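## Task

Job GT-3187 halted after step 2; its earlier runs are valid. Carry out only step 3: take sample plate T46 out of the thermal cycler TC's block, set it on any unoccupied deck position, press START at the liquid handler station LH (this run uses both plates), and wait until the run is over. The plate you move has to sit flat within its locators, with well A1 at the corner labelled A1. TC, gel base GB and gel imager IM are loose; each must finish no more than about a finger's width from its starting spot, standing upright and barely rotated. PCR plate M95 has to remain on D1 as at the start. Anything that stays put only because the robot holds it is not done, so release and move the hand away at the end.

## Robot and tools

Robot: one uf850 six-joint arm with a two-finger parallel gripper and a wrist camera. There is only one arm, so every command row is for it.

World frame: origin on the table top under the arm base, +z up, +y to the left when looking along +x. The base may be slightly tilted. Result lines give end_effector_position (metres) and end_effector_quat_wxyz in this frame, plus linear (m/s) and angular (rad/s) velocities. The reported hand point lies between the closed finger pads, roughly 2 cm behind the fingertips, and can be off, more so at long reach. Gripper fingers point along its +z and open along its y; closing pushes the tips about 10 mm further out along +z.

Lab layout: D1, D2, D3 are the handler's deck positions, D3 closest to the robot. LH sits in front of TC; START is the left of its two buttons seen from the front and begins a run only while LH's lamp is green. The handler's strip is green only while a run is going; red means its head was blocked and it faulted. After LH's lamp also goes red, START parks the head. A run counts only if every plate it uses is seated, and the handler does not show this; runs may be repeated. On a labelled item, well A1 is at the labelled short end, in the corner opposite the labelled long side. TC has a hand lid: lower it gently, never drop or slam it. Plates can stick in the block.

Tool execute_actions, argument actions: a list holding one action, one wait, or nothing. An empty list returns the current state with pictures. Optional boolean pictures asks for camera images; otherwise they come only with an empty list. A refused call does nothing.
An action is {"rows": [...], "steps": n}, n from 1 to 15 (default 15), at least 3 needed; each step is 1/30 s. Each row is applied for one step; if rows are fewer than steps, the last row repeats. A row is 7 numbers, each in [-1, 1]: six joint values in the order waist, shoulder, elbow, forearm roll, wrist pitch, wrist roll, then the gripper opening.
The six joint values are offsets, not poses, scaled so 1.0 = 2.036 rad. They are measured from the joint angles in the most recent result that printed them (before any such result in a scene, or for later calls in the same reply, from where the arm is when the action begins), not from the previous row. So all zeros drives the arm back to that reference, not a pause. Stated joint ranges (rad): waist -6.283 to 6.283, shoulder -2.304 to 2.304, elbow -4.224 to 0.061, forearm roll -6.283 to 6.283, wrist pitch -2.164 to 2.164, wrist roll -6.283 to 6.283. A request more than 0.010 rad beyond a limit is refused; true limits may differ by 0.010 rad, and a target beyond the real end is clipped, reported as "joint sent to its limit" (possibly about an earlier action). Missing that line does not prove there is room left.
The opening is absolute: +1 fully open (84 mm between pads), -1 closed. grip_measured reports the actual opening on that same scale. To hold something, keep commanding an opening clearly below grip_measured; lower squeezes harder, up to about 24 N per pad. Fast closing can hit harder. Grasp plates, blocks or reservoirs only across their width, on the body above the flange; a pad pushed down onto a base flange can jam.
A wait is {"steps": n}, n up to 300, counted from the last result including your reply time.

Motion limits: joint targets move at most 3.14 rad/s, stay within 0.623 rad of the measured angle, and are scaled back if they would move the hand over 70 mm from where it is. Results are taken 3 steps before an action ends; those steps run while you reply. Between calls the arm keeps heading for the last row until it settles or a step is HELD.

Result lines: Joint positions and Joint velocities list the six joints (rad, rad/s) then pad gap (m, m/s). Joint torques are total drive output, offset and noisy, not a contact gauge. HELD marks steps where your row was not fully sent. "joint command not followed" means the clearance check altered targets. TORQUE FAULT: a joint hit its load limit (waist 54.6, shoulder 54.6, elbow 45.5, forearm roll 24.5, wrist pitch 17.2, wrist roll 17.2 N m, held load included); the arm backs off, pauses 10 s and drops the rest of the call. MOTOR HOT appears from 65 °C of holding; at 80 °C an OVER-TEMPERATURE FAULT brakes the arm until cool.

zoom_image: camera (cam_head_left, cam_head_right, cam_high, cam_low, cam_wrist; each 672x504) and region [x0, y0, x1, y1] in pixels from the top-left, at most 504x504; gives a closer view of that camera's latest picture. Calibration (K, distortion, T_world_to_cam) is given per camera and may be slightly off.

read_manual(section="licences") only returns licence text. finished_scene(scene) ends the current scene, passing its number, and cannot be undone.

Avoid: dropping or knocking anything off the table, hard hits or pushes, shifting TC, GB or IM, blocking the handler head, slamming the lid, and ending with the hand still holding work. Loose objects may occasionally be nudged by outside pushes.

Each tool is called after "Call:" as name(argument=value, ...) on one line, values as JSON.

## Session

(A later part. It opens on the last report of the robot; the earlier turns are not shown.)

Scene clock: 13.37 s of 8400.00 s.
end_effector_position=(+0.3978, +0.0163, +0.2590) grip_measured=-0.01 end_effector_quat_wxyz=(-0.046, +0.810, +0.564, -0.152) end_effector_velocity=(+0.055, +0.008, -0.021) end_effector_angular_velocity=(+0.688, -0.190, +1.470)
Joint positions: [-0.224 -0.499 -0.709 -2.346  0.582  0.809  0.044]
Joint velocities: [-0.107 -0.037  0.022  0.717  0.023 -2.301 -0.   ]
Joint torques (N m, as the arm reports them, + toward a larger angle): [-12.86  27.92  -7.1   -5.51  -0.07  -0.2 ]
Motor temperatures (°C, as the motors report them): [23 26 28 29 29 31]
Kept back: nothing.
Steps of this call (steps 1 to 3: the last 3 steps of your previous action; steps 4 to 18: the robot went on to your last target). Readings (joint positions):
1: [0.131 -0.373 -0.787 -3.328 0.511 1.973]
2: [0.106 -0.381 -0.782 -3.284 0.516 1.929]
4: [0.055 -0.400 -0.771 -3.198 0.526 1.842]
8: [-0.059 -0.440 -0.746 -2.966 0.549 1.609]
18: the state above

Call:
execute_actions(actions=[{"rows": [[-0.0911,-0.0327,0.0199,0.2674,0.0179,-0.4880,0]], "steps": 15}])

Call:
execute_actions(actions=[{"steps": 14}], pictures=true)

Scene clock: 13.90 s of 8400.00 s.
end_effector_position=(+0.4181, -0.0219, +0.2586) grip_measured=-0.01 end_effector_quat_wxyz=(-0.014, +0.725, +0.688, -0.014) end_effector_velocity=(+0.030, -0.086, +0.014) end_effector_angular_velocity=(+0.016, -0.430, +0.204)
Joint positions: [-0.386 -0.558 -0.674 -1.866  0.613 -0.084  0.044]
Joint velocities: [-0.254 -0.091  0.055  0.695  0.051 -1.065  0.   ]
Joint torques (N m, as the arm reports them, + toward a larger angle): [ -8.53  27.78 -11.3   -8.26   0.13   0.13]
Motor temperatures (°C, as the motors report them): [23 26 28 29 29 31]
Steps of this call (steps 1 to 4: the robot went on to your last target; steps 5 to 16: the first 12 steps of this action). Readings (joint positions):
5: [-0.233 -0.502 -0.707 -2.286 0.584 0.531]
6: [-0.235 -0.503 -0.707 -2.279 0.584 0.503]
8: [-0.248 -0.507 -0.705 -2.241 0.587 0.433]
12: [-0.325 -0.535 -0.687 -2.032 0.601 0.157]
16: the state above

Scene clock: 14.37 s of 8400.00 s.
end_effector_position=(+0.4211, -0.0298, +0.2601) grip_measured=-0.01 end_effector_quat_wxyz=(+0.000, +0.717, +0.697, -0.000) end_effector_velocity=(+0.001, -0.002, +0.001) end_effector_angular_velocity=(-0.001, -0.005, +0.000)
Joint positions: [-0.409 -0.566 -0.669 -1.803  0.618 -0.183  0.044]
Joint velocities: [-0.004 -0.001  0.     0.007 -0.    -0.009  0.   ]
Joint torques (N m, as the arm reports them, + toward a larger angle): [-15.43  21.5   -7.72  -1.27   0.02  -0.38]
Motor temperatures (°C, as the motors report them): [23 26 28 29 29 31]
Kept back: nothing.
Steps of this call (steps 1 to 3: the last 3 steps of your previous action; steps 4 to 14: the robot went on to your last target). Readings (joint positions):
1: [-0.393 -0.560 -0.672 -1.847 0.614 -0.113]
2: [-0.398 -0.562 -0.671 -1.834 0.616 -0.134]
4: [-0.403 -0.564 -0.670 -1.818 0.617 -0.159]
8: [-0.408 -0.565 -0.669 -1.807 0.618 -0.178]
14: the state above
camera_calibration (this result's frames):
cam_wrist: T_world_to_cam=[[0.999518, -0.0304583, -0.00601352, -0.386491], [-0.0304013, -0.999494, 0.00935563, 0.0460693], [-0.00629543, -0.0091683, -0.999938, 0.390888], [0, 0, 0, 1]] pos_world=[0.390167, 0.0378579, 0.388109]

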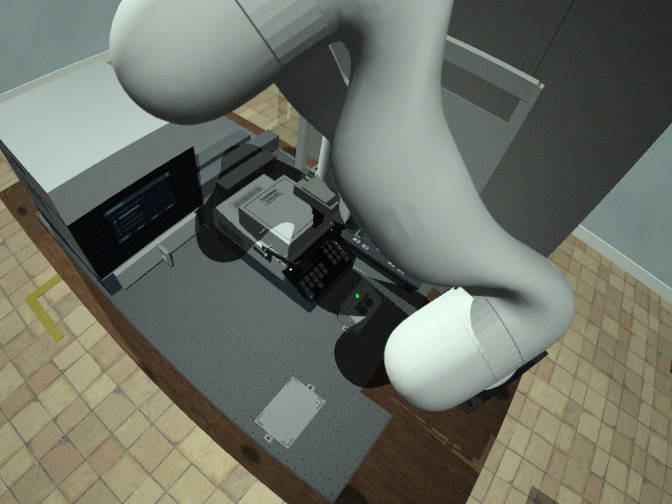

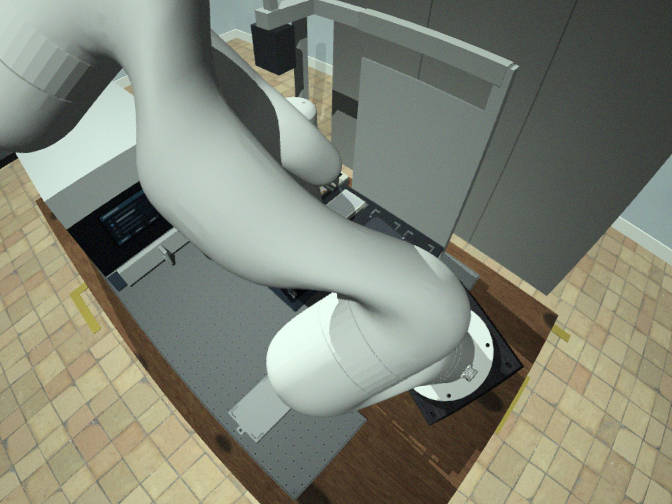

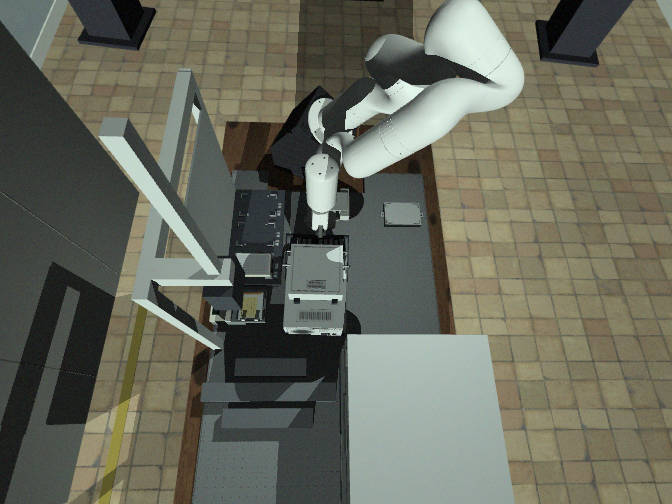

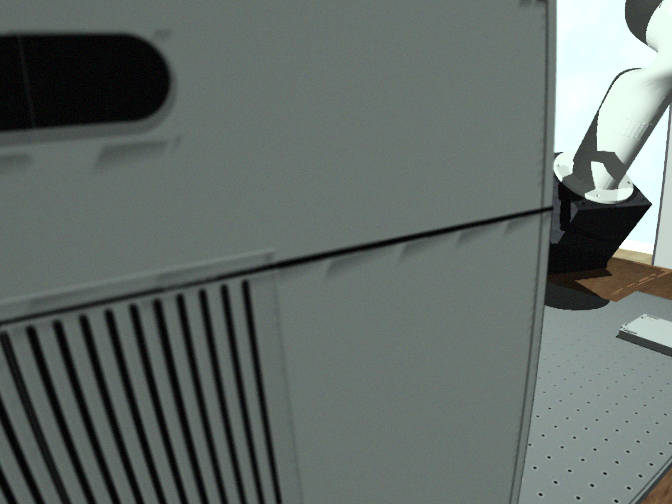

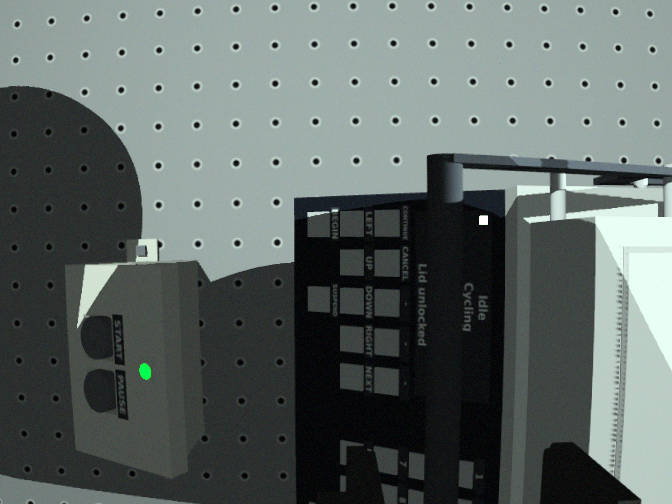

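Call:
execute_actions(actions=[{"rows": [[0.0044,-0.007,-0.0018,0.0118,-0.0008,-0.0088,0],[0.0088,-0.0139,-0.0035,0.0237,-0.0016,-0.0176,0],[0.0131,-0.0209,-0.0053,0.0355,-0.0023,-0.0264,0],[0.0175,-0.0279,-0.007,0.0474,-0.0031,-0.0352,0],[0.0219,-0.0349,-0.0088,0.0592,-0.0039,-0.044,0],[0.0263,-0.0418,-0.0106,0.071,-0.0047,-0.0528,0],[0.0307,-0.0488,-0.0123,0.0829,-0.0055,-0.0616,0],[0.035,-0.0558,-0.0141,0.0947,-0.0062,-0.0704,0],[0.0394,-0.0627,-0.0158,0.1066,-0.007,-0.0792,0],[0.0438,-0.0697,-0.0176,0.1184,-0.0078,-0.0880,0]], "steps": 15}])

Call:
execute_actions(actions=[{"steps": 12}], pictures=true)

Scene clock: 15.40 s of 8400.00 s.
end_effector_position=(+0.4238, -0.0293, +0.2182) grip_measured=-0.01 end_effector_quat_wxyz=(-0.000, +0.719, +0.695, +0.002) end_effector_velocity=(-0.003, -0.001, -0.165) end_effector_angular_velocity=(-0.010, +0.010, -0.023)
Joint positions: [-0.349 -0.661 -0.693 -1.641  0.607 -0.304  0.044]
Joint velocities: [ 0.234 -0.372 -0.091  0.625 -0.04  -0.458 -0.   ]
Joint torques (N m, as the arm reports them, + toward a larger angle): [-18.15  26.16  -5.76  -2.53   0.08  -0.49]
Motor temperatures (°C, as the motors report them): [23 26 28 29 29 31]
Steps of this call (steps 1 to 19: the robot went on to your last target; steps 20 to 31: the first 12 steps of this action). Readings (joint positions):
20: [-0.409 -0.566 -0.669 -1.802 0.618 -0.185]
21: [-0.409 -0.567 -0.669 -1.800 0.618 -0.186]
23: [-0.404 -0.574 -0.671 -1.787 0.617 -0.196]
27: [-0.381 -0.611 -0.681 -1.725 0.613 -0.241]
31: the state above

Scene clock: 15.80 s of 8400.00 s.
end_effector_position=(+0.4233, -0.0298, +0.1983) grip_measured=-0.01 end_effector_quat_wxyz=(+0.001, +0.719, +0.695, +0.001) end_effector_velocity=(-0.001, +0.000, -0.005) end_effector_angular_velocity=(-0.001, +0.002, -0.000)
Joint positions: [-0.321 -0.706 -0.705 -1.564  0.602 -0.361  0.044]
Joint velocities: [ 0.007 -0.011 -0.002  0.017 -0.001 -0.013 -0.   ]
Joint torques (N m, as the arm reports them, + toward a larger angle): [-14.03  28.38  -7.1   -2.53  -0.05  -0.59]
Motor temperatures (°C, as the motors report them): [23 26 28 29 29 31]
Kept back: nothing.
Steps of this call (steps 1 to 3: the last 3 steps of your previous action; steps 4 to 12: the robot went on to your last target). Readings (joint positions):
1: [-0.342 -0.673 -0.696 -1.621 0.606 -0.318]
2: [-0.336 -0.682 -0.698 -1.606 0.605 -0.330]
4: [-0.328 -0.694 -0.701 -1.585 0.604 -0.345]
8: [-0.322 -0.704 -0.704 -1.568 0.603 -0.358]
12: the state above
camera_calibration (this result's frames):
cam_wrist: T_world_to_cam=[[0.999359, -0.0354932, -0.00473699, -0.389366], [-0.0354489, -0.99933, 0.00913997, 0.0488756], [-0.00505823, -0.00896619, -0.999947, 0.328623], [0, 0, 0, 1]] pos_world=[0.392511, 0.0379695, 0.326315]

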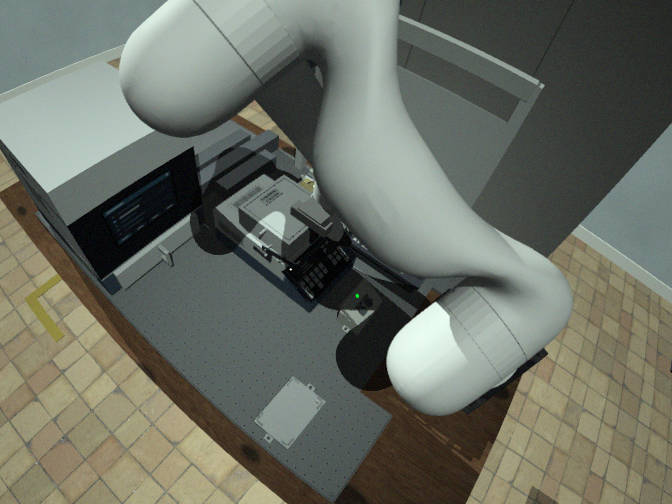

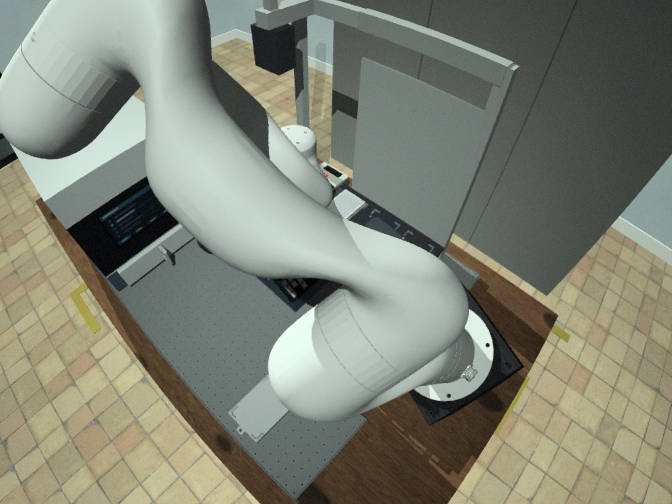

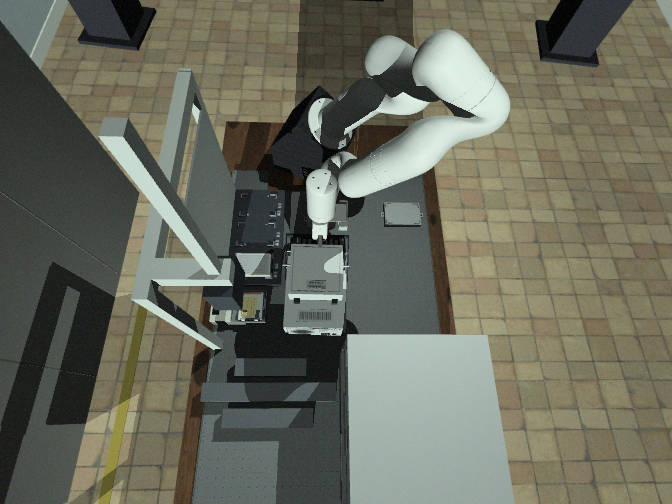

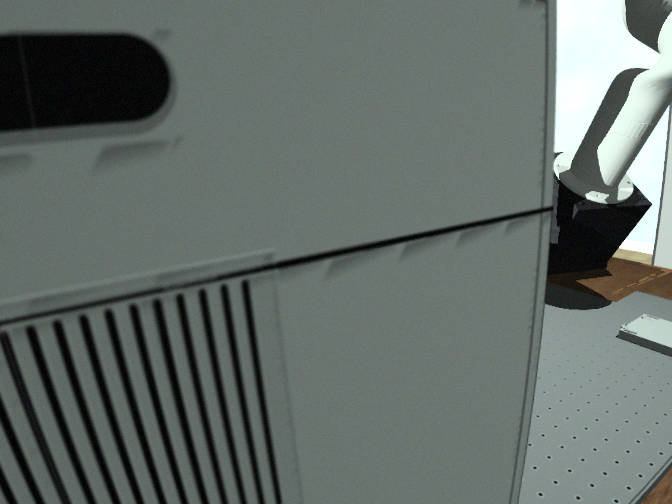

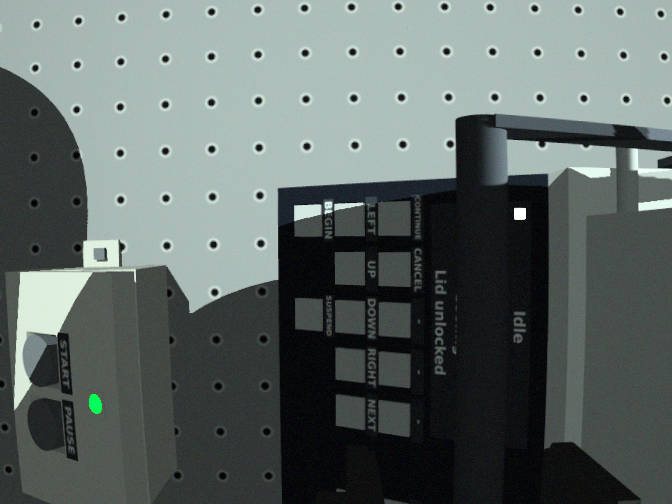

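Call:
execute_actions(actions=[{"rows": [[0,0,0,0,0,0,-0.15],[0,0,0,0,0,0,-0.3],[0,0,0,0,0,0,-0.45],[0,0,0,0,0,0,-0.55],[0,0,0,0,0,0,-0.62],[0,0,0,0,0,0,-0.68],[0,0,0,0,0,0,-0.74],[0,0,0,0,0,0,-0.8],[0,0,0,0,0,0,-0.86],[0,0,0,0,0,0,-0.92]], "steps": 15}])

Scene clock: 16.43 s of 8400.00 s.
end_effector_position=(+0.4257, -0.0299, +0.1988) grip_measured=-0.74 end_effector_quat_wxyz=(+0.002, +0.718, +0.696, +0.002) end_effector_velocity=(-0.002, -0.000, +0.000) end_effector_angular_velocity=(+0.001, +0.002, -0.004)
Joint positions: [-0.32  -0.706 -0.708 -1.563  0.604 -0.362  0.012]
Joint velocities: [-0.002  0.     0.003 -0.001 -0.     0.002  0.   ]
Joint torques (N m, as the arm reports them, + toward a larger angle): [-15.59  21.08   2.66  -4.2   -1.43  -0.02]
Motor temperatures (°C, as the motors report them): [23 26 28 29 29 31]
Steps of this call (steps 1 to 7: the robot went on to your last target; steps 8 to 19: the first 12 steps of this action). Readings (joint positions):
8: [-0.320 -0.707 -0.705 -1.562 0.602 -0.363]
9: [-0.320 -0.707 -0.705 -1.562 0.602 -0.362]
11: [-0.320 -0.707 -0.705 -1.563 0.602 -0.362]
15: [-0.320 -0.706 -0.706 -1.563 0.603 -0.362]
19: the state above

Call:
execute_actions(actions=[{"rows": [[0,0,0,0,0,0,-0.92],[-0.001,0.002,-0.0003,-0.005,0,0.005,-0.92],[-0.002,0.004,-0.0006,-0.010,0,0.010,-0.92],[-0.003,0.006,-0.001,-0.015,0.0002,0.014,-0.92],[-0.004,0.008,-0.0014,-0.020,0.0003,0.019,-0.92],[-0.005,0.010,-0.0019,-0.025,0.0004,0.024,-0.92],[-0.006,0.012,-0.0024,-0.029,0.0005,0.028,-0.92],[-0.007,0.014,-0.003,-0.034,0.0006,0.033,-0.92],[-0.008,0.016,-0.0035,-0.039,0.0007,0.038,-0.92],[-0.009,0.018,-0.0041,-0.044,0.0008,0.043,-0.92],[-0.010,0.020,-0.0047,-0.049,0.001,0.047,-0.92],[-0.011,0.022,-0.0053,-0.054,0.0011,0.052,-0.92],[-0.0123,0.0241,-0.0059,-0.0589,0.0012,0.0570,-0.92]], "steps": 15}])

Call:
execute_actions(actions=[{"steps": 10}], pictures=true)

Scene clock: 18.27 s of 8400.00 s.
end_effector_position=(+0.4299, -0.0302, +0.2105) grip_measured=-0.74 end_effector_quat_wxyz=(+0.001, +0.719, +0.695, +0.000) end_effector_velocity=(+0.024, +0.000, +0.056) end_effector_angular_velocity=(+0.002, +0.009, -0.005)
Joint positions: [-0.333 -0.681 -0.712 -1.624  0.603 -0.303  0.012]
Joint velocities: [-0.057  0.115 -0.027 -0.277  0.008  0.267 -0.   ]
Joint torques (N m, as the arm reports them, + toward a larger angle): [-18.69  23.82   0.82  -2.81  -1.67  -0.22]
Motor temperatures (°C, as the motors report them): [23 26 28 29 29 31]
Steps of this call (steps 1 to 3: the last 3 steps of your previous action; steps 4 to 15: the robot went on to your last target; steps 16 to 43: nothing new was sent; steps 44 to 55: the first 12 steps of this action). Readings (joint positions):
44: [-0.321 -0.706 -0.708 -1.564 0.603 -0.361]
45: [-0.321 -0.706 -0.708 -1.564 0.603 -0.361]
47: [-0.321 -0.705 -0.708 -1.567 0.603 -0.358]
51: [-0.326 -0.696 -0.710 -1.590 0.602 -0.336]
55: the state above

Scene clock: 18.60 s of 8400.00 s.
end_effector_position=(+0.4358, -0.0303, +0.2221) grip_measured=-0.74 end_effector_quat_wxyz=(+0.001, +0.720, +0.694, +0.000) end_effector_velocity=(+0.003, -0.001, +0.007) end_effector_angular_velocity=(+0.000, -0.001, -0.004)
Joint positions: [-0.345 -0.658 -0.719 -1.679  0.606 -0.249  0.012]
Joint velocities: [-0.009  0.013 -0.005 -0.033  0.003  0.034  0.   ]
Joint torques (N m, as the arm reports them, + toward a larger angle): [-21.69  22.09   1.05  -3.72  -1.54  -0.02]
Motor temperatures (°C, as the motors report them): [23 26 28 29 29 31]
Kept back: nothing.
Steps of this call (steps 1 to 3: the last 3 steps of your previous action; steps 4 to 10: the robot went on to your last target). Readings (joint positions):
1: [-0.335 -0.677 -0.713 -1.633 0.603 -0.294]
2: [-0.337 -0.674 -0.714 -1.643 0.604 -0.285]
4: [-0.340 -0.666 -0.717 -1.660 0.605 -0.269]
8: [-0.344 -0.660 -0.719 -1.676 0.606 -0.252]
10: the state above
camera_calibration (this result's frames):
cam_wrist: T_world_to_cam=[[0.999306, -0.0369169, -0.0049834, -0.401739], [-0.0368709, -0.999279, 0.00902737, 0.049251], [-0.00531307, -0.00883737, -0.999947, 0.352542], [0, 0, 0, 1]] pos_world=[0.405149, 0.0375001, 0.350076]

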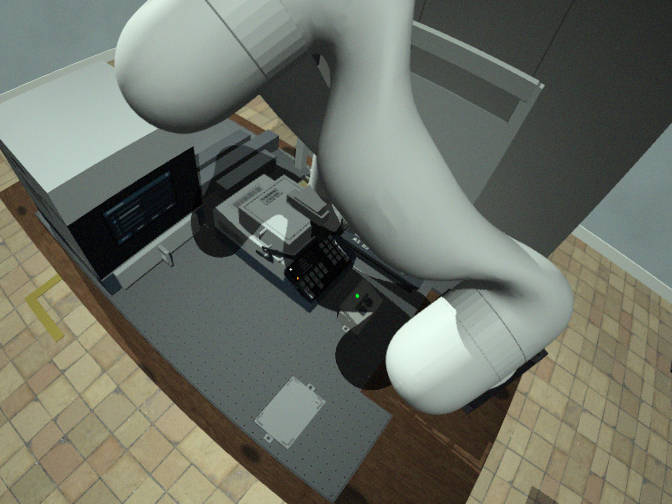

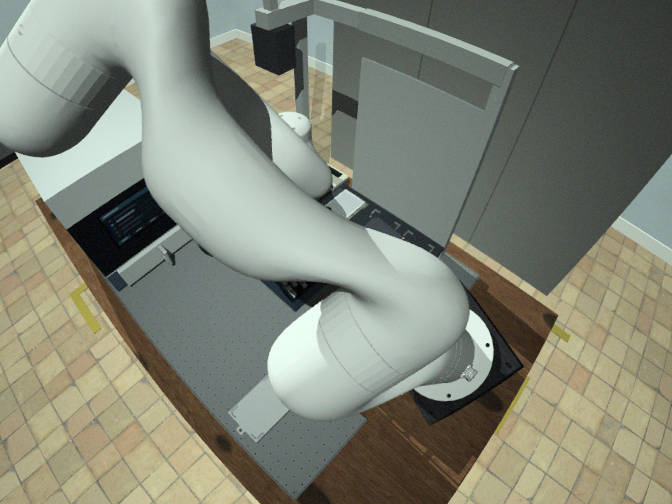

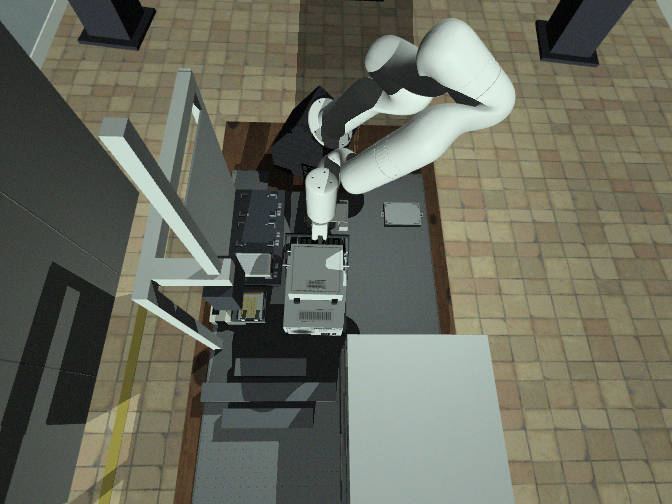

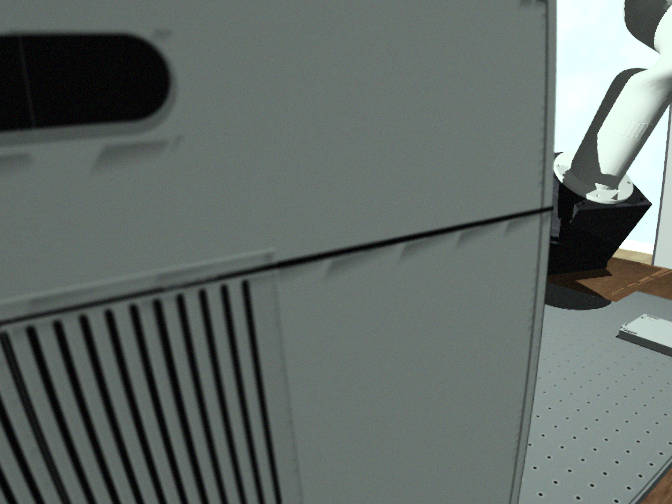

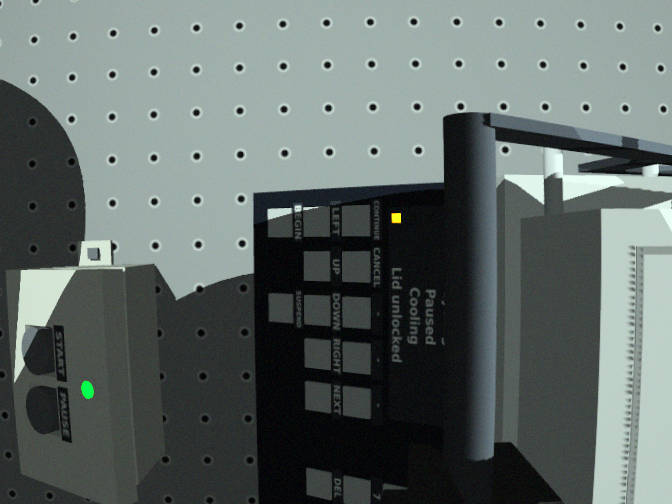

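Call:
execute_actions(actions=[{"rows": [[-0.0003,0.0018,-0.003,-0.007,0.0007,0.007,-0.92],[-0.0008,0.003,-0.0045,-0.0115,0.0012,0.012,-0.92],[-0.0014,0.0045,-0.0057,-0.016,0.0017,0.0165,-0.92],[-0.002,0.006,-0.0069,-0.0205,0.0022,0.021,-0.92],[-0.0026,0.0074,-0.008,-0.025,0.0027,0.026,-0.92],[-0.0032,0.0088,-0.0092,-0.029,0.0032,0.030,-0.92],[-0.0038,0.0102,-0.0104,-0.033,0.0037,0.035,-0.92],[-0.0044,0.0116,-0.0116,-0.038,0.0042,0.039,-0.92],[-0.005,0.013,-0.0129,-0.042,0.0048,0.044,-0.92],[-0.0057,0.0145,-0.0142,-0.047,0.0053,0.049,-0.92],[-0.0063,0.0159,-0.0155,-0.051,0.0059,0.053,-0.92],[-0.0069,0.0173,-0.0168,-0.0553,0.0064,0.0579,-0.92]], "steps": 15}])

Call:
execute_actions(actions=[{"steps": 10}])

Scene clock: 19.60 s of 8400.00 s.
end_effector_position=(+0.4445, -0.0304, +0.2340) grip_measured=-0.74 end_effector_quat_wxyz=(-0.001, +0.719, +0.695, -0.001) end_effector_velocity=(+0.037, -0.001, +0.049) end_effector_angular_velocity=(+0.001, +0.005, -0.000)
Joint positions: [-0.353 -0.638 -0.737 -1.749  0.612 -0.178  0.012]
Joint velocities: [-0.037  0.083 -0.069 -0.26   0.031  0.268 -0.   ]
Joint torques (N m, as the arm reports them, + toward a larger angle): [-14.04  28.5  -14.69   1.72   0.     0.49]
Motor temperatures (°C, as the motors report them): [23 26 28 29 29 31]
Steps of this call (steps 1 to 18: the robot went on to your last target; steps 19 to 30: the first 12 steps of this action). Readings (joint positions):
19: [-0.345 -0.657 -0.720 -1.683 0.607 -0.246]
20: [-0.345 -0.657 -0.720 -1.684 0.607 -0.245]
22: [-0.346 -0.655 -0.722 -1.690 0.607 -0.238]
26: [-0.349 -0.648 -0.728 -1.716 0.608 -0.212]
30: the state above

Scene clock: 19.93 s of 8400.00 s.
end_effector_position=(+0.4513, -0.0305, +0.2424) grip_measured=-0.74 end_effector_quat_wxyz=(-0.001, +0.719, +0.695, -0.001) end_effector_velocity=(+0.004, +0.001, +0.004) end_effector_angular_velocity=(-0.001, +0.001, +0.003)
Joint positions: [-0.359 -0.624 -0.749 -1.791  0.618 -0.134  0.012]
Joint velocities: [-0.001  0.007 -0.007 -0.022  0.003  0.023  0.   ]
Joint torques (N m, as the arm reports them, + toward a larger angle): [ -8.73  28.24 -22.76   6.62   0.71   0.17]
Motor temperatures (°C, as the motors report them): [23 26 28 29 29 31]
Kept back: nothing.
Steps of this call (steps 1 to 3: the last 3 steps of your previous action; steps 4 to 10: the robot went on to your last target). Readings (joint positions):
1: [-0.354 -0.635 -0.739 -1.758 0.613 -0.169]
2: [-0.356 -0.632 -0.741 -1.766 0.614 -0.160]
4: [-0.357 -0.628 -0.745 -1.778 0.616 -0.148]
8: [-0.359 -0.625 -0.749 -1.789 0.617 -0.136]
10: the state above

Call:
execute_actions(actions=[{"rows": [[0,0,0,0,0,0,-0.92]], "steps": 5}], pictures=true)

Scene clock: 20.13 s of 8400.00 s.
end_effector_position=(+0.4514, -0.0303, +0.2426) grip_measured=-0.74 end_effector_quat_wxyz=(-0.001, +0.719, +0.695, -0.001) end_effector_velocity=(-0.003, +0.001, -0.001) end_effector_angular_velocity=(+0.001, +0.004, +0.001)
Joint positions: [-0.359 -0.623 -0.75  -1.793  0.618 -0.132  0.012]
Joint velocities: [ 0.    -0.001  0.006  0.002 -0.001 -0.007 -0.001]
Joint torques (N m, as the arm reports them, + toward a larger angle): [ -8.97  30.45 -22.4    5.82   1.15  -0.09]
Motor temperatures (°C, as the motors report them): [23 26 28 29 29 31]
Steps of this call (steps 1 to 4: the robot went on to your last target; steps 5 to 6: the first 2 steps of this action). Readings (joint positions):
5: [-0.359 -0.623 -0.750 -1.793 0.618 -0.132]
6: the state above
camera_calibration (this result's frames):
cam_wrist: T_world_to_cam=[[0.999313, -0.0357428, -0.00983796, -0.416033], [-0.0356594, -0.999328, 0.00851808, 0.049222], [-0.0101358, -0.00816141, -0.999915, 0.375377], [0, 0, 0, 1]] pos_world=[0.421307, 0.0373823, 0.370833]

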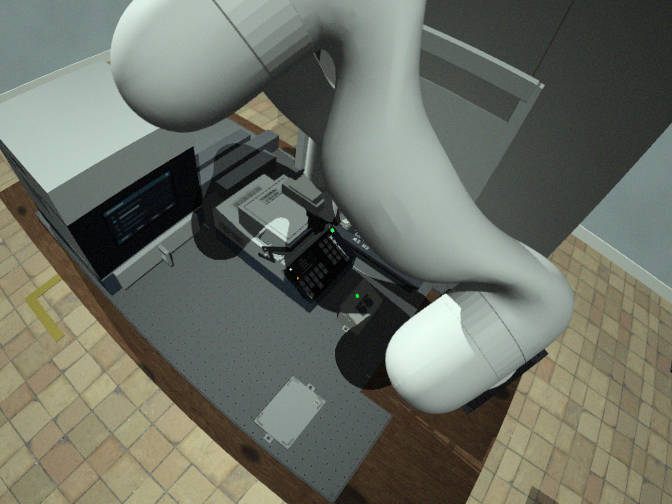

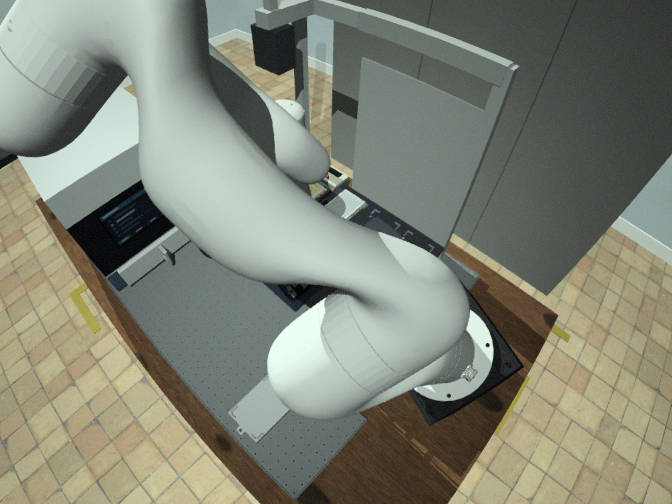

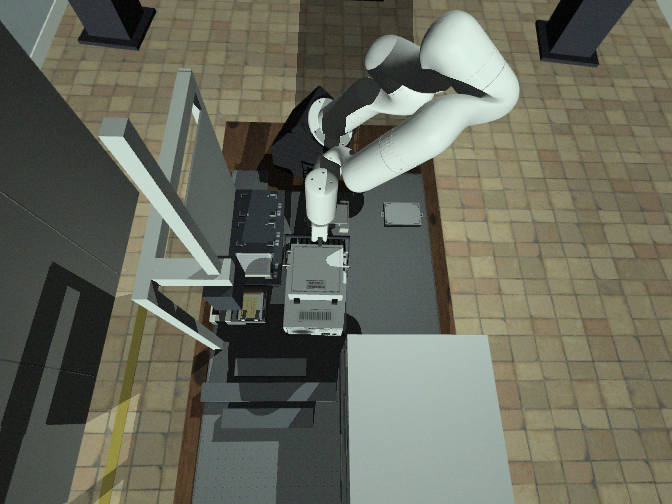

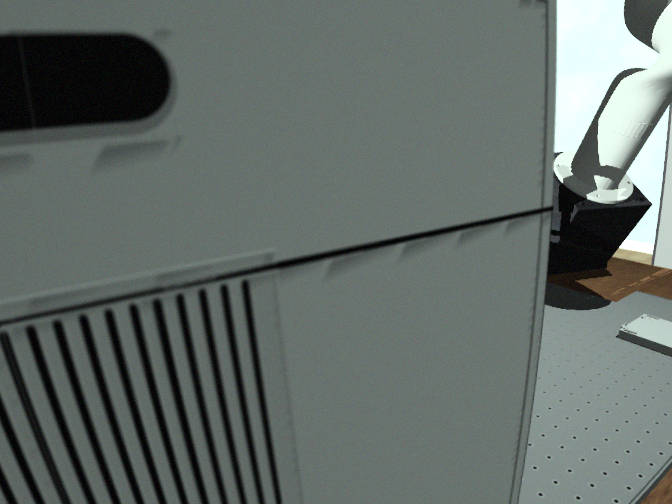

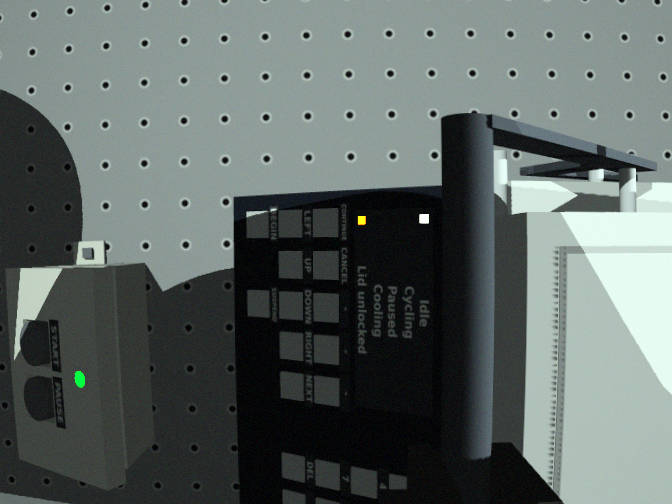

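Call:
execute_actions(actions=[{"rows": [[-0.001,0.0015,0.0003,-0.0025,0.0002,0.002,-0.92],[-0.002,0.003,0.0007,-0.005,0.0003,0.004,-0.92],[-0.0028,0.0044,0.001,-0.0076,0.0005,0.0059,-0.92],[-0.0032,0.0053,-0.001,-0.0114,0.0013,0.0103,-0.92],[-0.0036,0.0062,-0.0029,-0.0152,0.0021,0.0148,-0.92],[-0.0039,0.007,-0.0049,-0.019,0.0029,0.0192,-0.92],[-0.0043,0.0079,-0.0068,-0.0228,0.0037,0.0236,-0.92],[-0.0047,0.0088,-0.0088,-0.0266,0.0045,0.028,-0.92],[-0.0051,0.0097,-0.0108,-0.0304,0.0053,0.0325,-0.92],[-0.0055,0.0106,-0.0127,-0.0342,0.0061,0.0369,-0.92],[-0.0058,0.0114,-0.0147,-0.038,0.0069,0.0413,-0.92],[-0.0062,0.0123,-0.0166,-0.0418,0.0077,0.0458,-0.92],[-0.0066,0.0132,-0.0186,-0.0456,0.0085,0.0502,-0.92]], "steps": 15}])

Call:
execute_actions(actions=[{"steps": 12}])

Scene clock: 21.00 s of 8400.00 s.
end_effector_position=(+0.4601, -0.0307, +0.2535) grip_measured=-0.74 end_effector_quat_wxyz=(-0.001, +0.719, +0.695, +0.000) end_effector_velocity=(+0.047, -0.002, +0.045) end_effector_angular_velocity=(+0.002, -0.007, -0.004)
Joint positions: [-0.367 -0.607 -0.766 -1.84   0.628 -0.082  0.012]
Joint velocities: [-0.025  0.055 -0.099 -0.217  0.047  0.245  0.   ]
Joint torques (N m, as the arm reports them, + toward a larger angle): [-16.51  21.95 -13.35   1.92  -0.23  -0.15]
Motor temperatures (°C, as the motors report them): [23 26 28 29 29 31]
Steps of this call (steps 1 to 3: the last 3 steps of your previous action; steps 4 to 14: the robot went on to your last target; steps 15 to 26: the first 12 steps of this action). Readings (joint positions):
15: [-0.359 -0.624 -0.749 -1.792 0.618 -0.134]
16: [-0.359 -0.624 -0.749 -1.792 0.618 -0.133]
18: [-0.360 -0.622 -0.749 -1.796 0.618 -0.130]
22: [-0.364 -0.614 -0.755 -1.813 0.622 -0.112]
26: the state above

Scene clock: 21.40 s of 8400.00 s.
end_effector_position=(+0.4701, -0.0314, +0.2625) grip_measured=-0.74 end_effector_quat_wxyz=(+0.000, +0.720, +0.694, +0.000) end_effector_velocity=(+0.002, -0.001, +0.002) end_effector_angular_velocity=(-0.003, +0.002, -0.003)
Joint positions: [-0.372 -0.597 -0.787 -1.884  0.637 -0.031  0.012]
Joint velocities: [-0.001  0.002 -0.005 -0.014 -0.001  0.017  0.   ]
Joint torques (N m, as the arm reports them, + toward a larger angle): [-19.79  26.5  -11.89   1.78  -1.99   0.06]
Motor temperatures (°C, as the motors report them): [23 26 28 29 29 31]
Kept back: nothing.
Steps of this call (steps 1 to 3: the last 3 steps of your previous action; steps 4 to 12: the robot went on to your last target). Readings (joint positions):
1: [-0.368 -0.605 -0.769 -1.848 0.629 -0.074]
2: [-0.369 -0.603 -0.773 -1.855 0.631 -0.065]
4: [-0.370 -0.600 -0.779 -1.868 0.634 -0.051]
8: [-0.372 -0.597 -0.786 -1.880 0.636 -0.036]
12: the state above

Call:
execute_actions(actions=[{"rows": [[0,0.0004,-0.004,-0.005,0.0012,0.0067,-0.92],[0.0001,0.0007,-0.0083,-0.0101,0.0024,0.0134,-0.92],[0.0003,0.0009,-0.0126,-0.0152,0.0036,0.0201,-0.92],[0.0006,0.0009,-0.017,-0.0204,0.0049,0.0268,-0.92],[0.001,0.0008,-0.0214,-0.0255,0.0061,0.0335,-0.92],[0.0014,0.0005,-0.0258,-0.0305,0.0073,0.0402,-0.92],[0.0019,0.0001,-0.0303,-0.0354,0.0085,0.0469,-0.92],[0.0025,-0.0007,-0.0346,-0.0388,0.0095,0.052,-0.92],[0.0032,-0.0017,-0.0389,-0.042,0.0105,0.057,-0.92],[0.004,-0.0028,-0.0433,-0.0451,0.0115,0.062,-0.92],[0.0048,-0.004,-0.0476,-0.0482,0.0125,0.0668,-0.92],[0.0057,-0.0053,-0.052,-0.0512,0.0135,0.0716,-0.92],[0.0067,-0.0067,-0.0563,-0.0541,0.0145,0.0763,-0.92],[0.0077,-0.0082,-0.0607,-0.057,0.0155,0.081,-0.92],[0.0087,-0.0097,-0.0650,-0.0597,0.0164,0.0856,-0.92]], "steps": 15}])

Call:
execute_actions(actions=[{"steps": 14}], pictures=true)

Scene clock: 22.27 s of 8400.00 s.
end_effector_position=(+0.4963, -0.0326, +0.2739) grip_measured=-0.74 end_effector_quat_wxyz=(+0.002, +0.719, +0.695, +0.000) end_effector_velocity=(+0.106, -0.004, +0.031) end_effector_angular_velocity=(-0.006, -0.007, +0.003)
Joint positions: [-0.367 -0.598 -0.85  -1.952  0.655  0.06   0.012]
Joint velocities: [ 0.038 -0.042 -0.262 -0.223  0.067  0.33   0.   ]
Joint torques (N m, as the arm reports them, + toward a larger angle): [-19.57  17.06 -11.64   0.26  -3.7    0.12]
Motor temperatures (°C, as the motors report them): [23 26 28 29 29 31]
Steps of this call (steps 1 to 14: the robot went on to your last target; steps 15 to 26: the first 12 steps of this action). Readings (joint positions):
15: [-0.372 -0.596 -0.788 -1.886 0.636 -0.030]
16: [-0.372 -0.596 -0.788 -1.887 0.636 -0.028]
18: [-0.372 -0.596 -0.792 -1.893 0.638 -0.021]
22: [-0.371 -0.595 -0.816 -1.920 0.646 0.015]
26: the state above

Scene clock: 22.73 s of 8400.00 s.
end_effector_position=(+0.5220, -0.0332, +0.2783) grip_measured=-0.74 end_effector_quat_wxyz=(+0.001, +0.719, +0.695, -0.000) end_effector_velocity=(+0.004, +0.000, +0.001) end_effector_angular_velocity=(+0.001, +0.002, -0.001)
Joint positions: [-0.354 -0.616 -0.918 -2.004  0.671  0.141  0.012]
Joint velocities: [ 0.003 -0.004 -0.013 -0.012  0.004  0.018  0.   ]
Joint torques (N m, as the arm reports them, + toward a larger angle): [-20.13  20.18 -10.63  -0.56  -3.86  -0.23]
Motor temperatures (°C, as the motors report them): [23 26 28 29 29 31]
Kept back: nothing.
Steps of this call (steps 1 to 3: the last 3 steps of your previous action; steps 4 to 14: the robot went on to your last target). Readings (joint positions):
1: [-0.366 -0.599 -0.859 -1.959 0.657 0.071]
2: [-0.364 -0.601 -0.867 -1.966 0.659 0.082]
4: [-0.361 -0.606 -0.885 -1.979 0.664 0.102]
8: [-0.356 -0.613 -0.909 -1.997 0.669 0.130]
14: the state above
camera_calibration (this result's frames):
cam_wrist: T_world_to_cam=[[0.999322, -0.0363863, -0.00562415, -0.487513], [-0.0363227, -0.999279, 0.0110219, 0.0482037], [-0.00602114, -0.0108101, -0.999923, 0.409549], [0, 0, 0, 1]] pos_world=[0.491399, 0.0348575, 0.406245]

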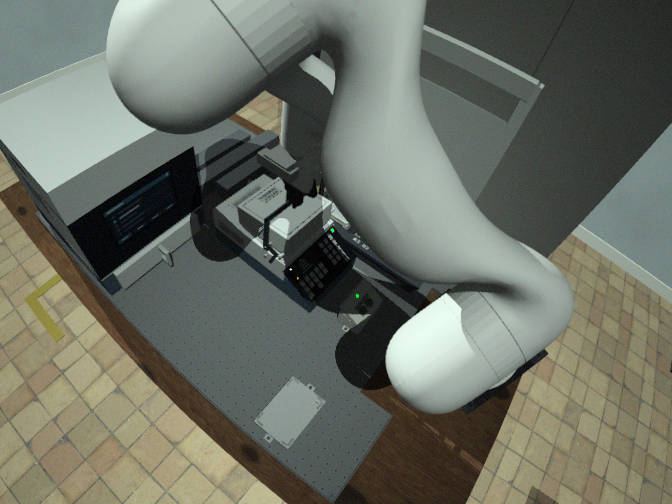

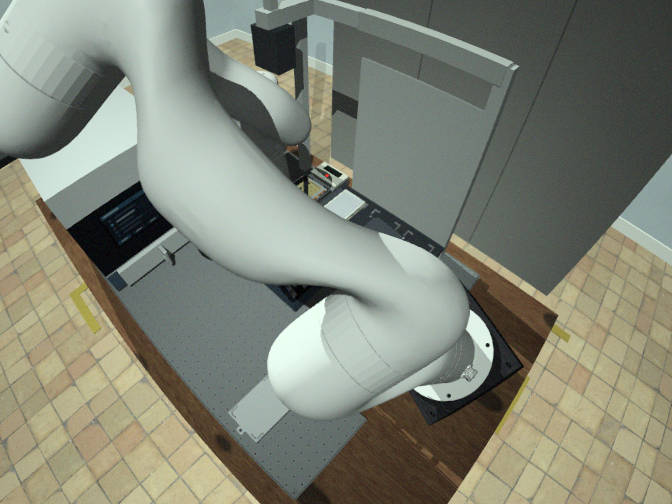

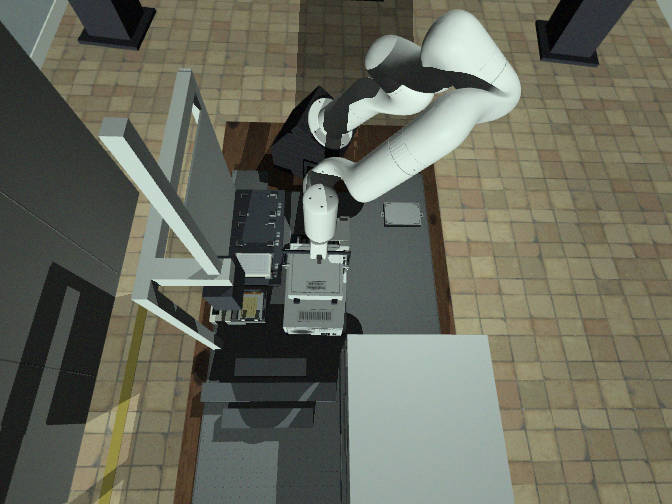

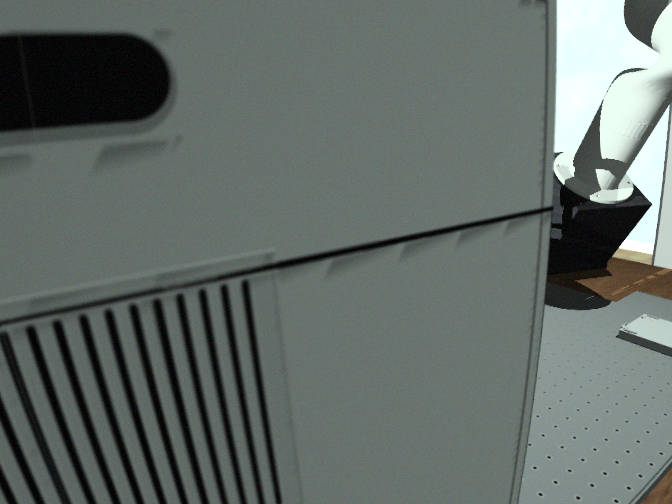

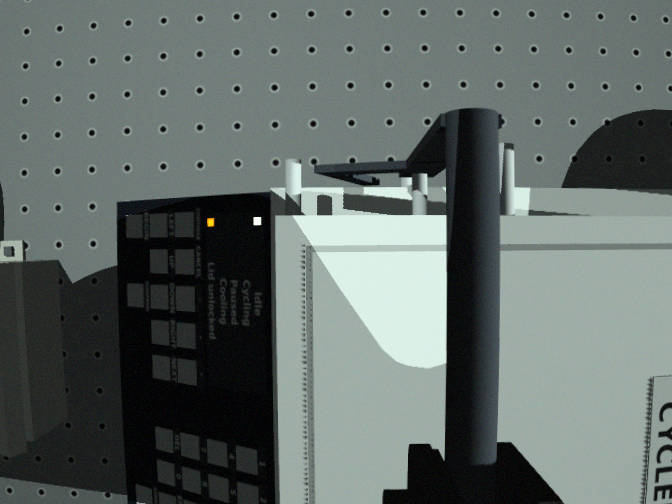

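Call:
execute_actions(actions=[{"rows": [[-0.0003,0.0009,-0.003,-0.005,0.002,0.006,-0.95],[-0.0009,0.002,-0.0055,-0.009,0.004,0.0107,-0.95],[-0.0015,0.003,-0.008,-0.0135,0.006,0.0155,-0.95],[-0.0021,0.0041,-0.0106,-0.0175,0.008,0.020,-0.95],[-0.0027,0.0052,-0.0133,-0.022,0.010,0.025,-0.95],[-0.0033,0.0063,-0.016,-0.026,0.012,0.030,-0.95],[-0.0039,0.0074,-0.0186,-0.030,0.014,0.0345,-0.95],[-0.0045,0.0085,-0.0213,-0.0345,0.016,0.0395,-0.95],[-0.0051,0.0095,-0.024,-0.039,0.018,0.0445,-0.95],[-0.0057,0.0106,-0.0266,-0.043,0.020,0.049,-0.95],[-0.0063,0.0117,-0.0293,-0.0475,0.022,0.054,-0.95],[-0.007,0.0127,-0.032,-0.052,0.024,0.059,-0.95],[-0.0076,0.0138,-0.0346,-0.0562,0.0263,0.0641,-0.95]], "steps": 15}])

Call:
execute_actions(actions=[{"steps": 12}], pictures=true)

Scene clock: 24.37 s of 8400.00 s.
end_effector_position=(+0.5373, -0.0328, +0.2956) grip_measured=-0.74 end_effector_quat_wxyz=(+0.001, +0.720, +0.694, -0.000) end_effector_velocity=(+0.065, +0.002, +0.078) end_effector_angular_velocity=(-0.008, -0.013, +0.009)
Joint positions: [-0.362 -0.602 -0.956 -2.066  0.697  0.212  0.012]
Joint velocities: [-0.039  0.067 -0.159 -0.249  0.109  0.278 -0.   ]
Joint torques (N m, as the arm reports them, + toward a larger angle): [-21.77  29.4  -12.92  -0.48  -0.72  -0.17]
Motor temperatures (°C, as the motors report them): [23 26 28 29 29 31]
Steps of this call (steps 1 to 30: the robot went on to your last target; steps 31 to 37: nothing new was sent; steps 38 to 49: the first 12 steps of this action). Readings (joint positions):
38: [-0.354 -0.616 -0.920 -2.006 0.672 0.143]
39: [-0.354 -0.616 -0.920 -2.006 0.672 0.144]
41: [-0.355 -0.615 -0.923 -2.012 0.674 0.150]
45: [-0.358 -0.610 -0.936 -2.035 0.683 0.177]
49: the state above

Scene clock: 24.77 s of 8400.00 s.
end_effector_position=(+0.5495, -0.0319, +0.3114) grip_measured=-0.74 end_effector_quat_wxyz=(+0.002, +0.719, +0.695, -0.000) end_effector_velocity=(+0.002, +0.002, +0.004) end_effector_angular_velocity=(+0.005, +0.004, -0.002)
Joint positions: [-0.37  -0.589 -0.988 -2.117  0.721  0.27   0.012]
Joint velocities: [-0.001  0.003 -0.008 -0.016  0.013  0.019  0.   ]
Joint torques (N m, as the arm reports them, + toward a larger angle): [-11.75  33.53 -11.62   0.7    1.67  -0.1 ]
Motor temperatures (°C, as the motors report them): [23 26 28 29 29 31]
Kept back: nothing.
Steps of this call (steps 1 to 3: the last 3 steps of your previous action; steps 4 to 12: the robot went on to your last target). Readings (joint positions):
1: [-0.364 -0.599 -0.961 -2.075 0.700 0.222]
2: [-0.365 -0.597 -0.966 -2.083 0.704 0.231]
4: [-0.367 -0.593 -0.976 -2.098 0.711 0.248]
8: [-0.370 -0.589 -0.985 -2.113 0.718 0.265]
12: the state above
camera_calibration (this result's frames):
cam_wrist: T_world_to_cam=[[0.999323, -0.0365149, -0.00451845, -0.515157], [-0.0364599, -0.999267, 0.0117003, 0.050073], [-0.00494237, -0.0115276, -0.999921, 0.442172], [0, 0, 0, 1]] pos_world=[0.51882, 0.0363226, 0.439224]

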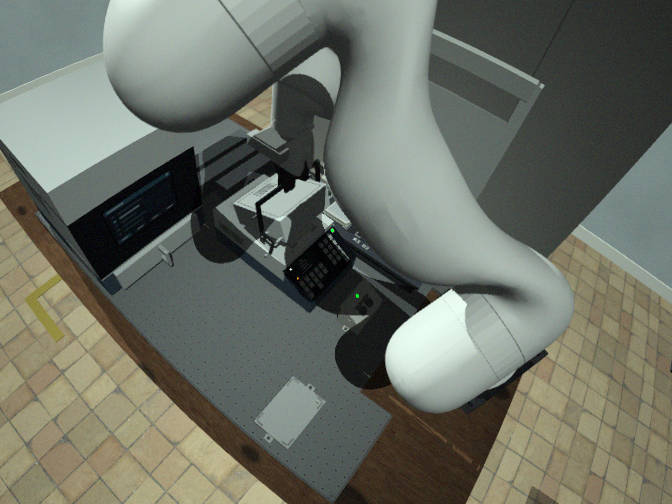

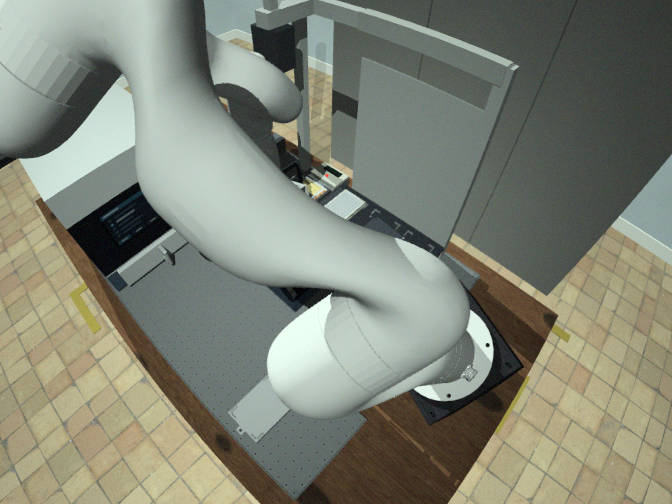

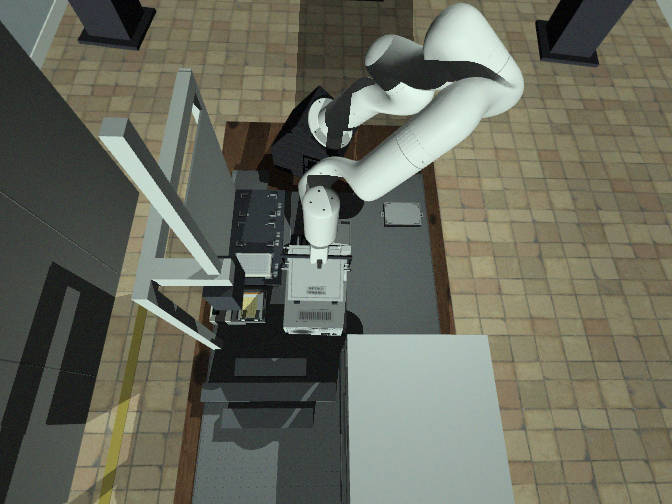

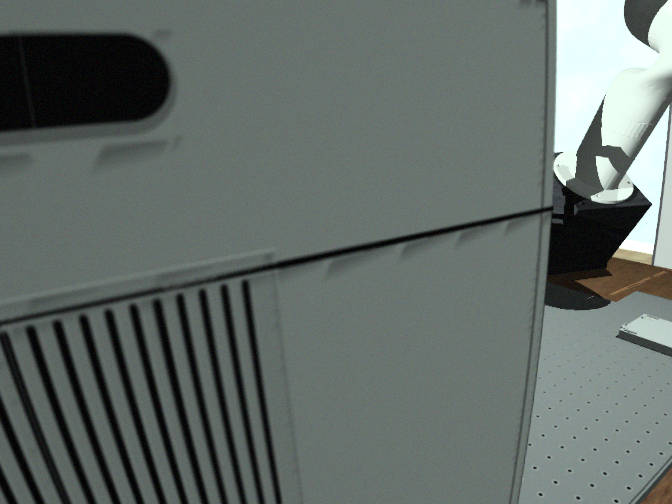

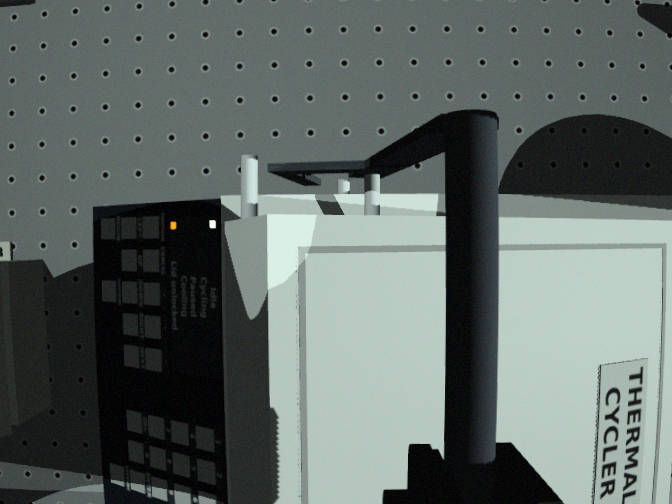

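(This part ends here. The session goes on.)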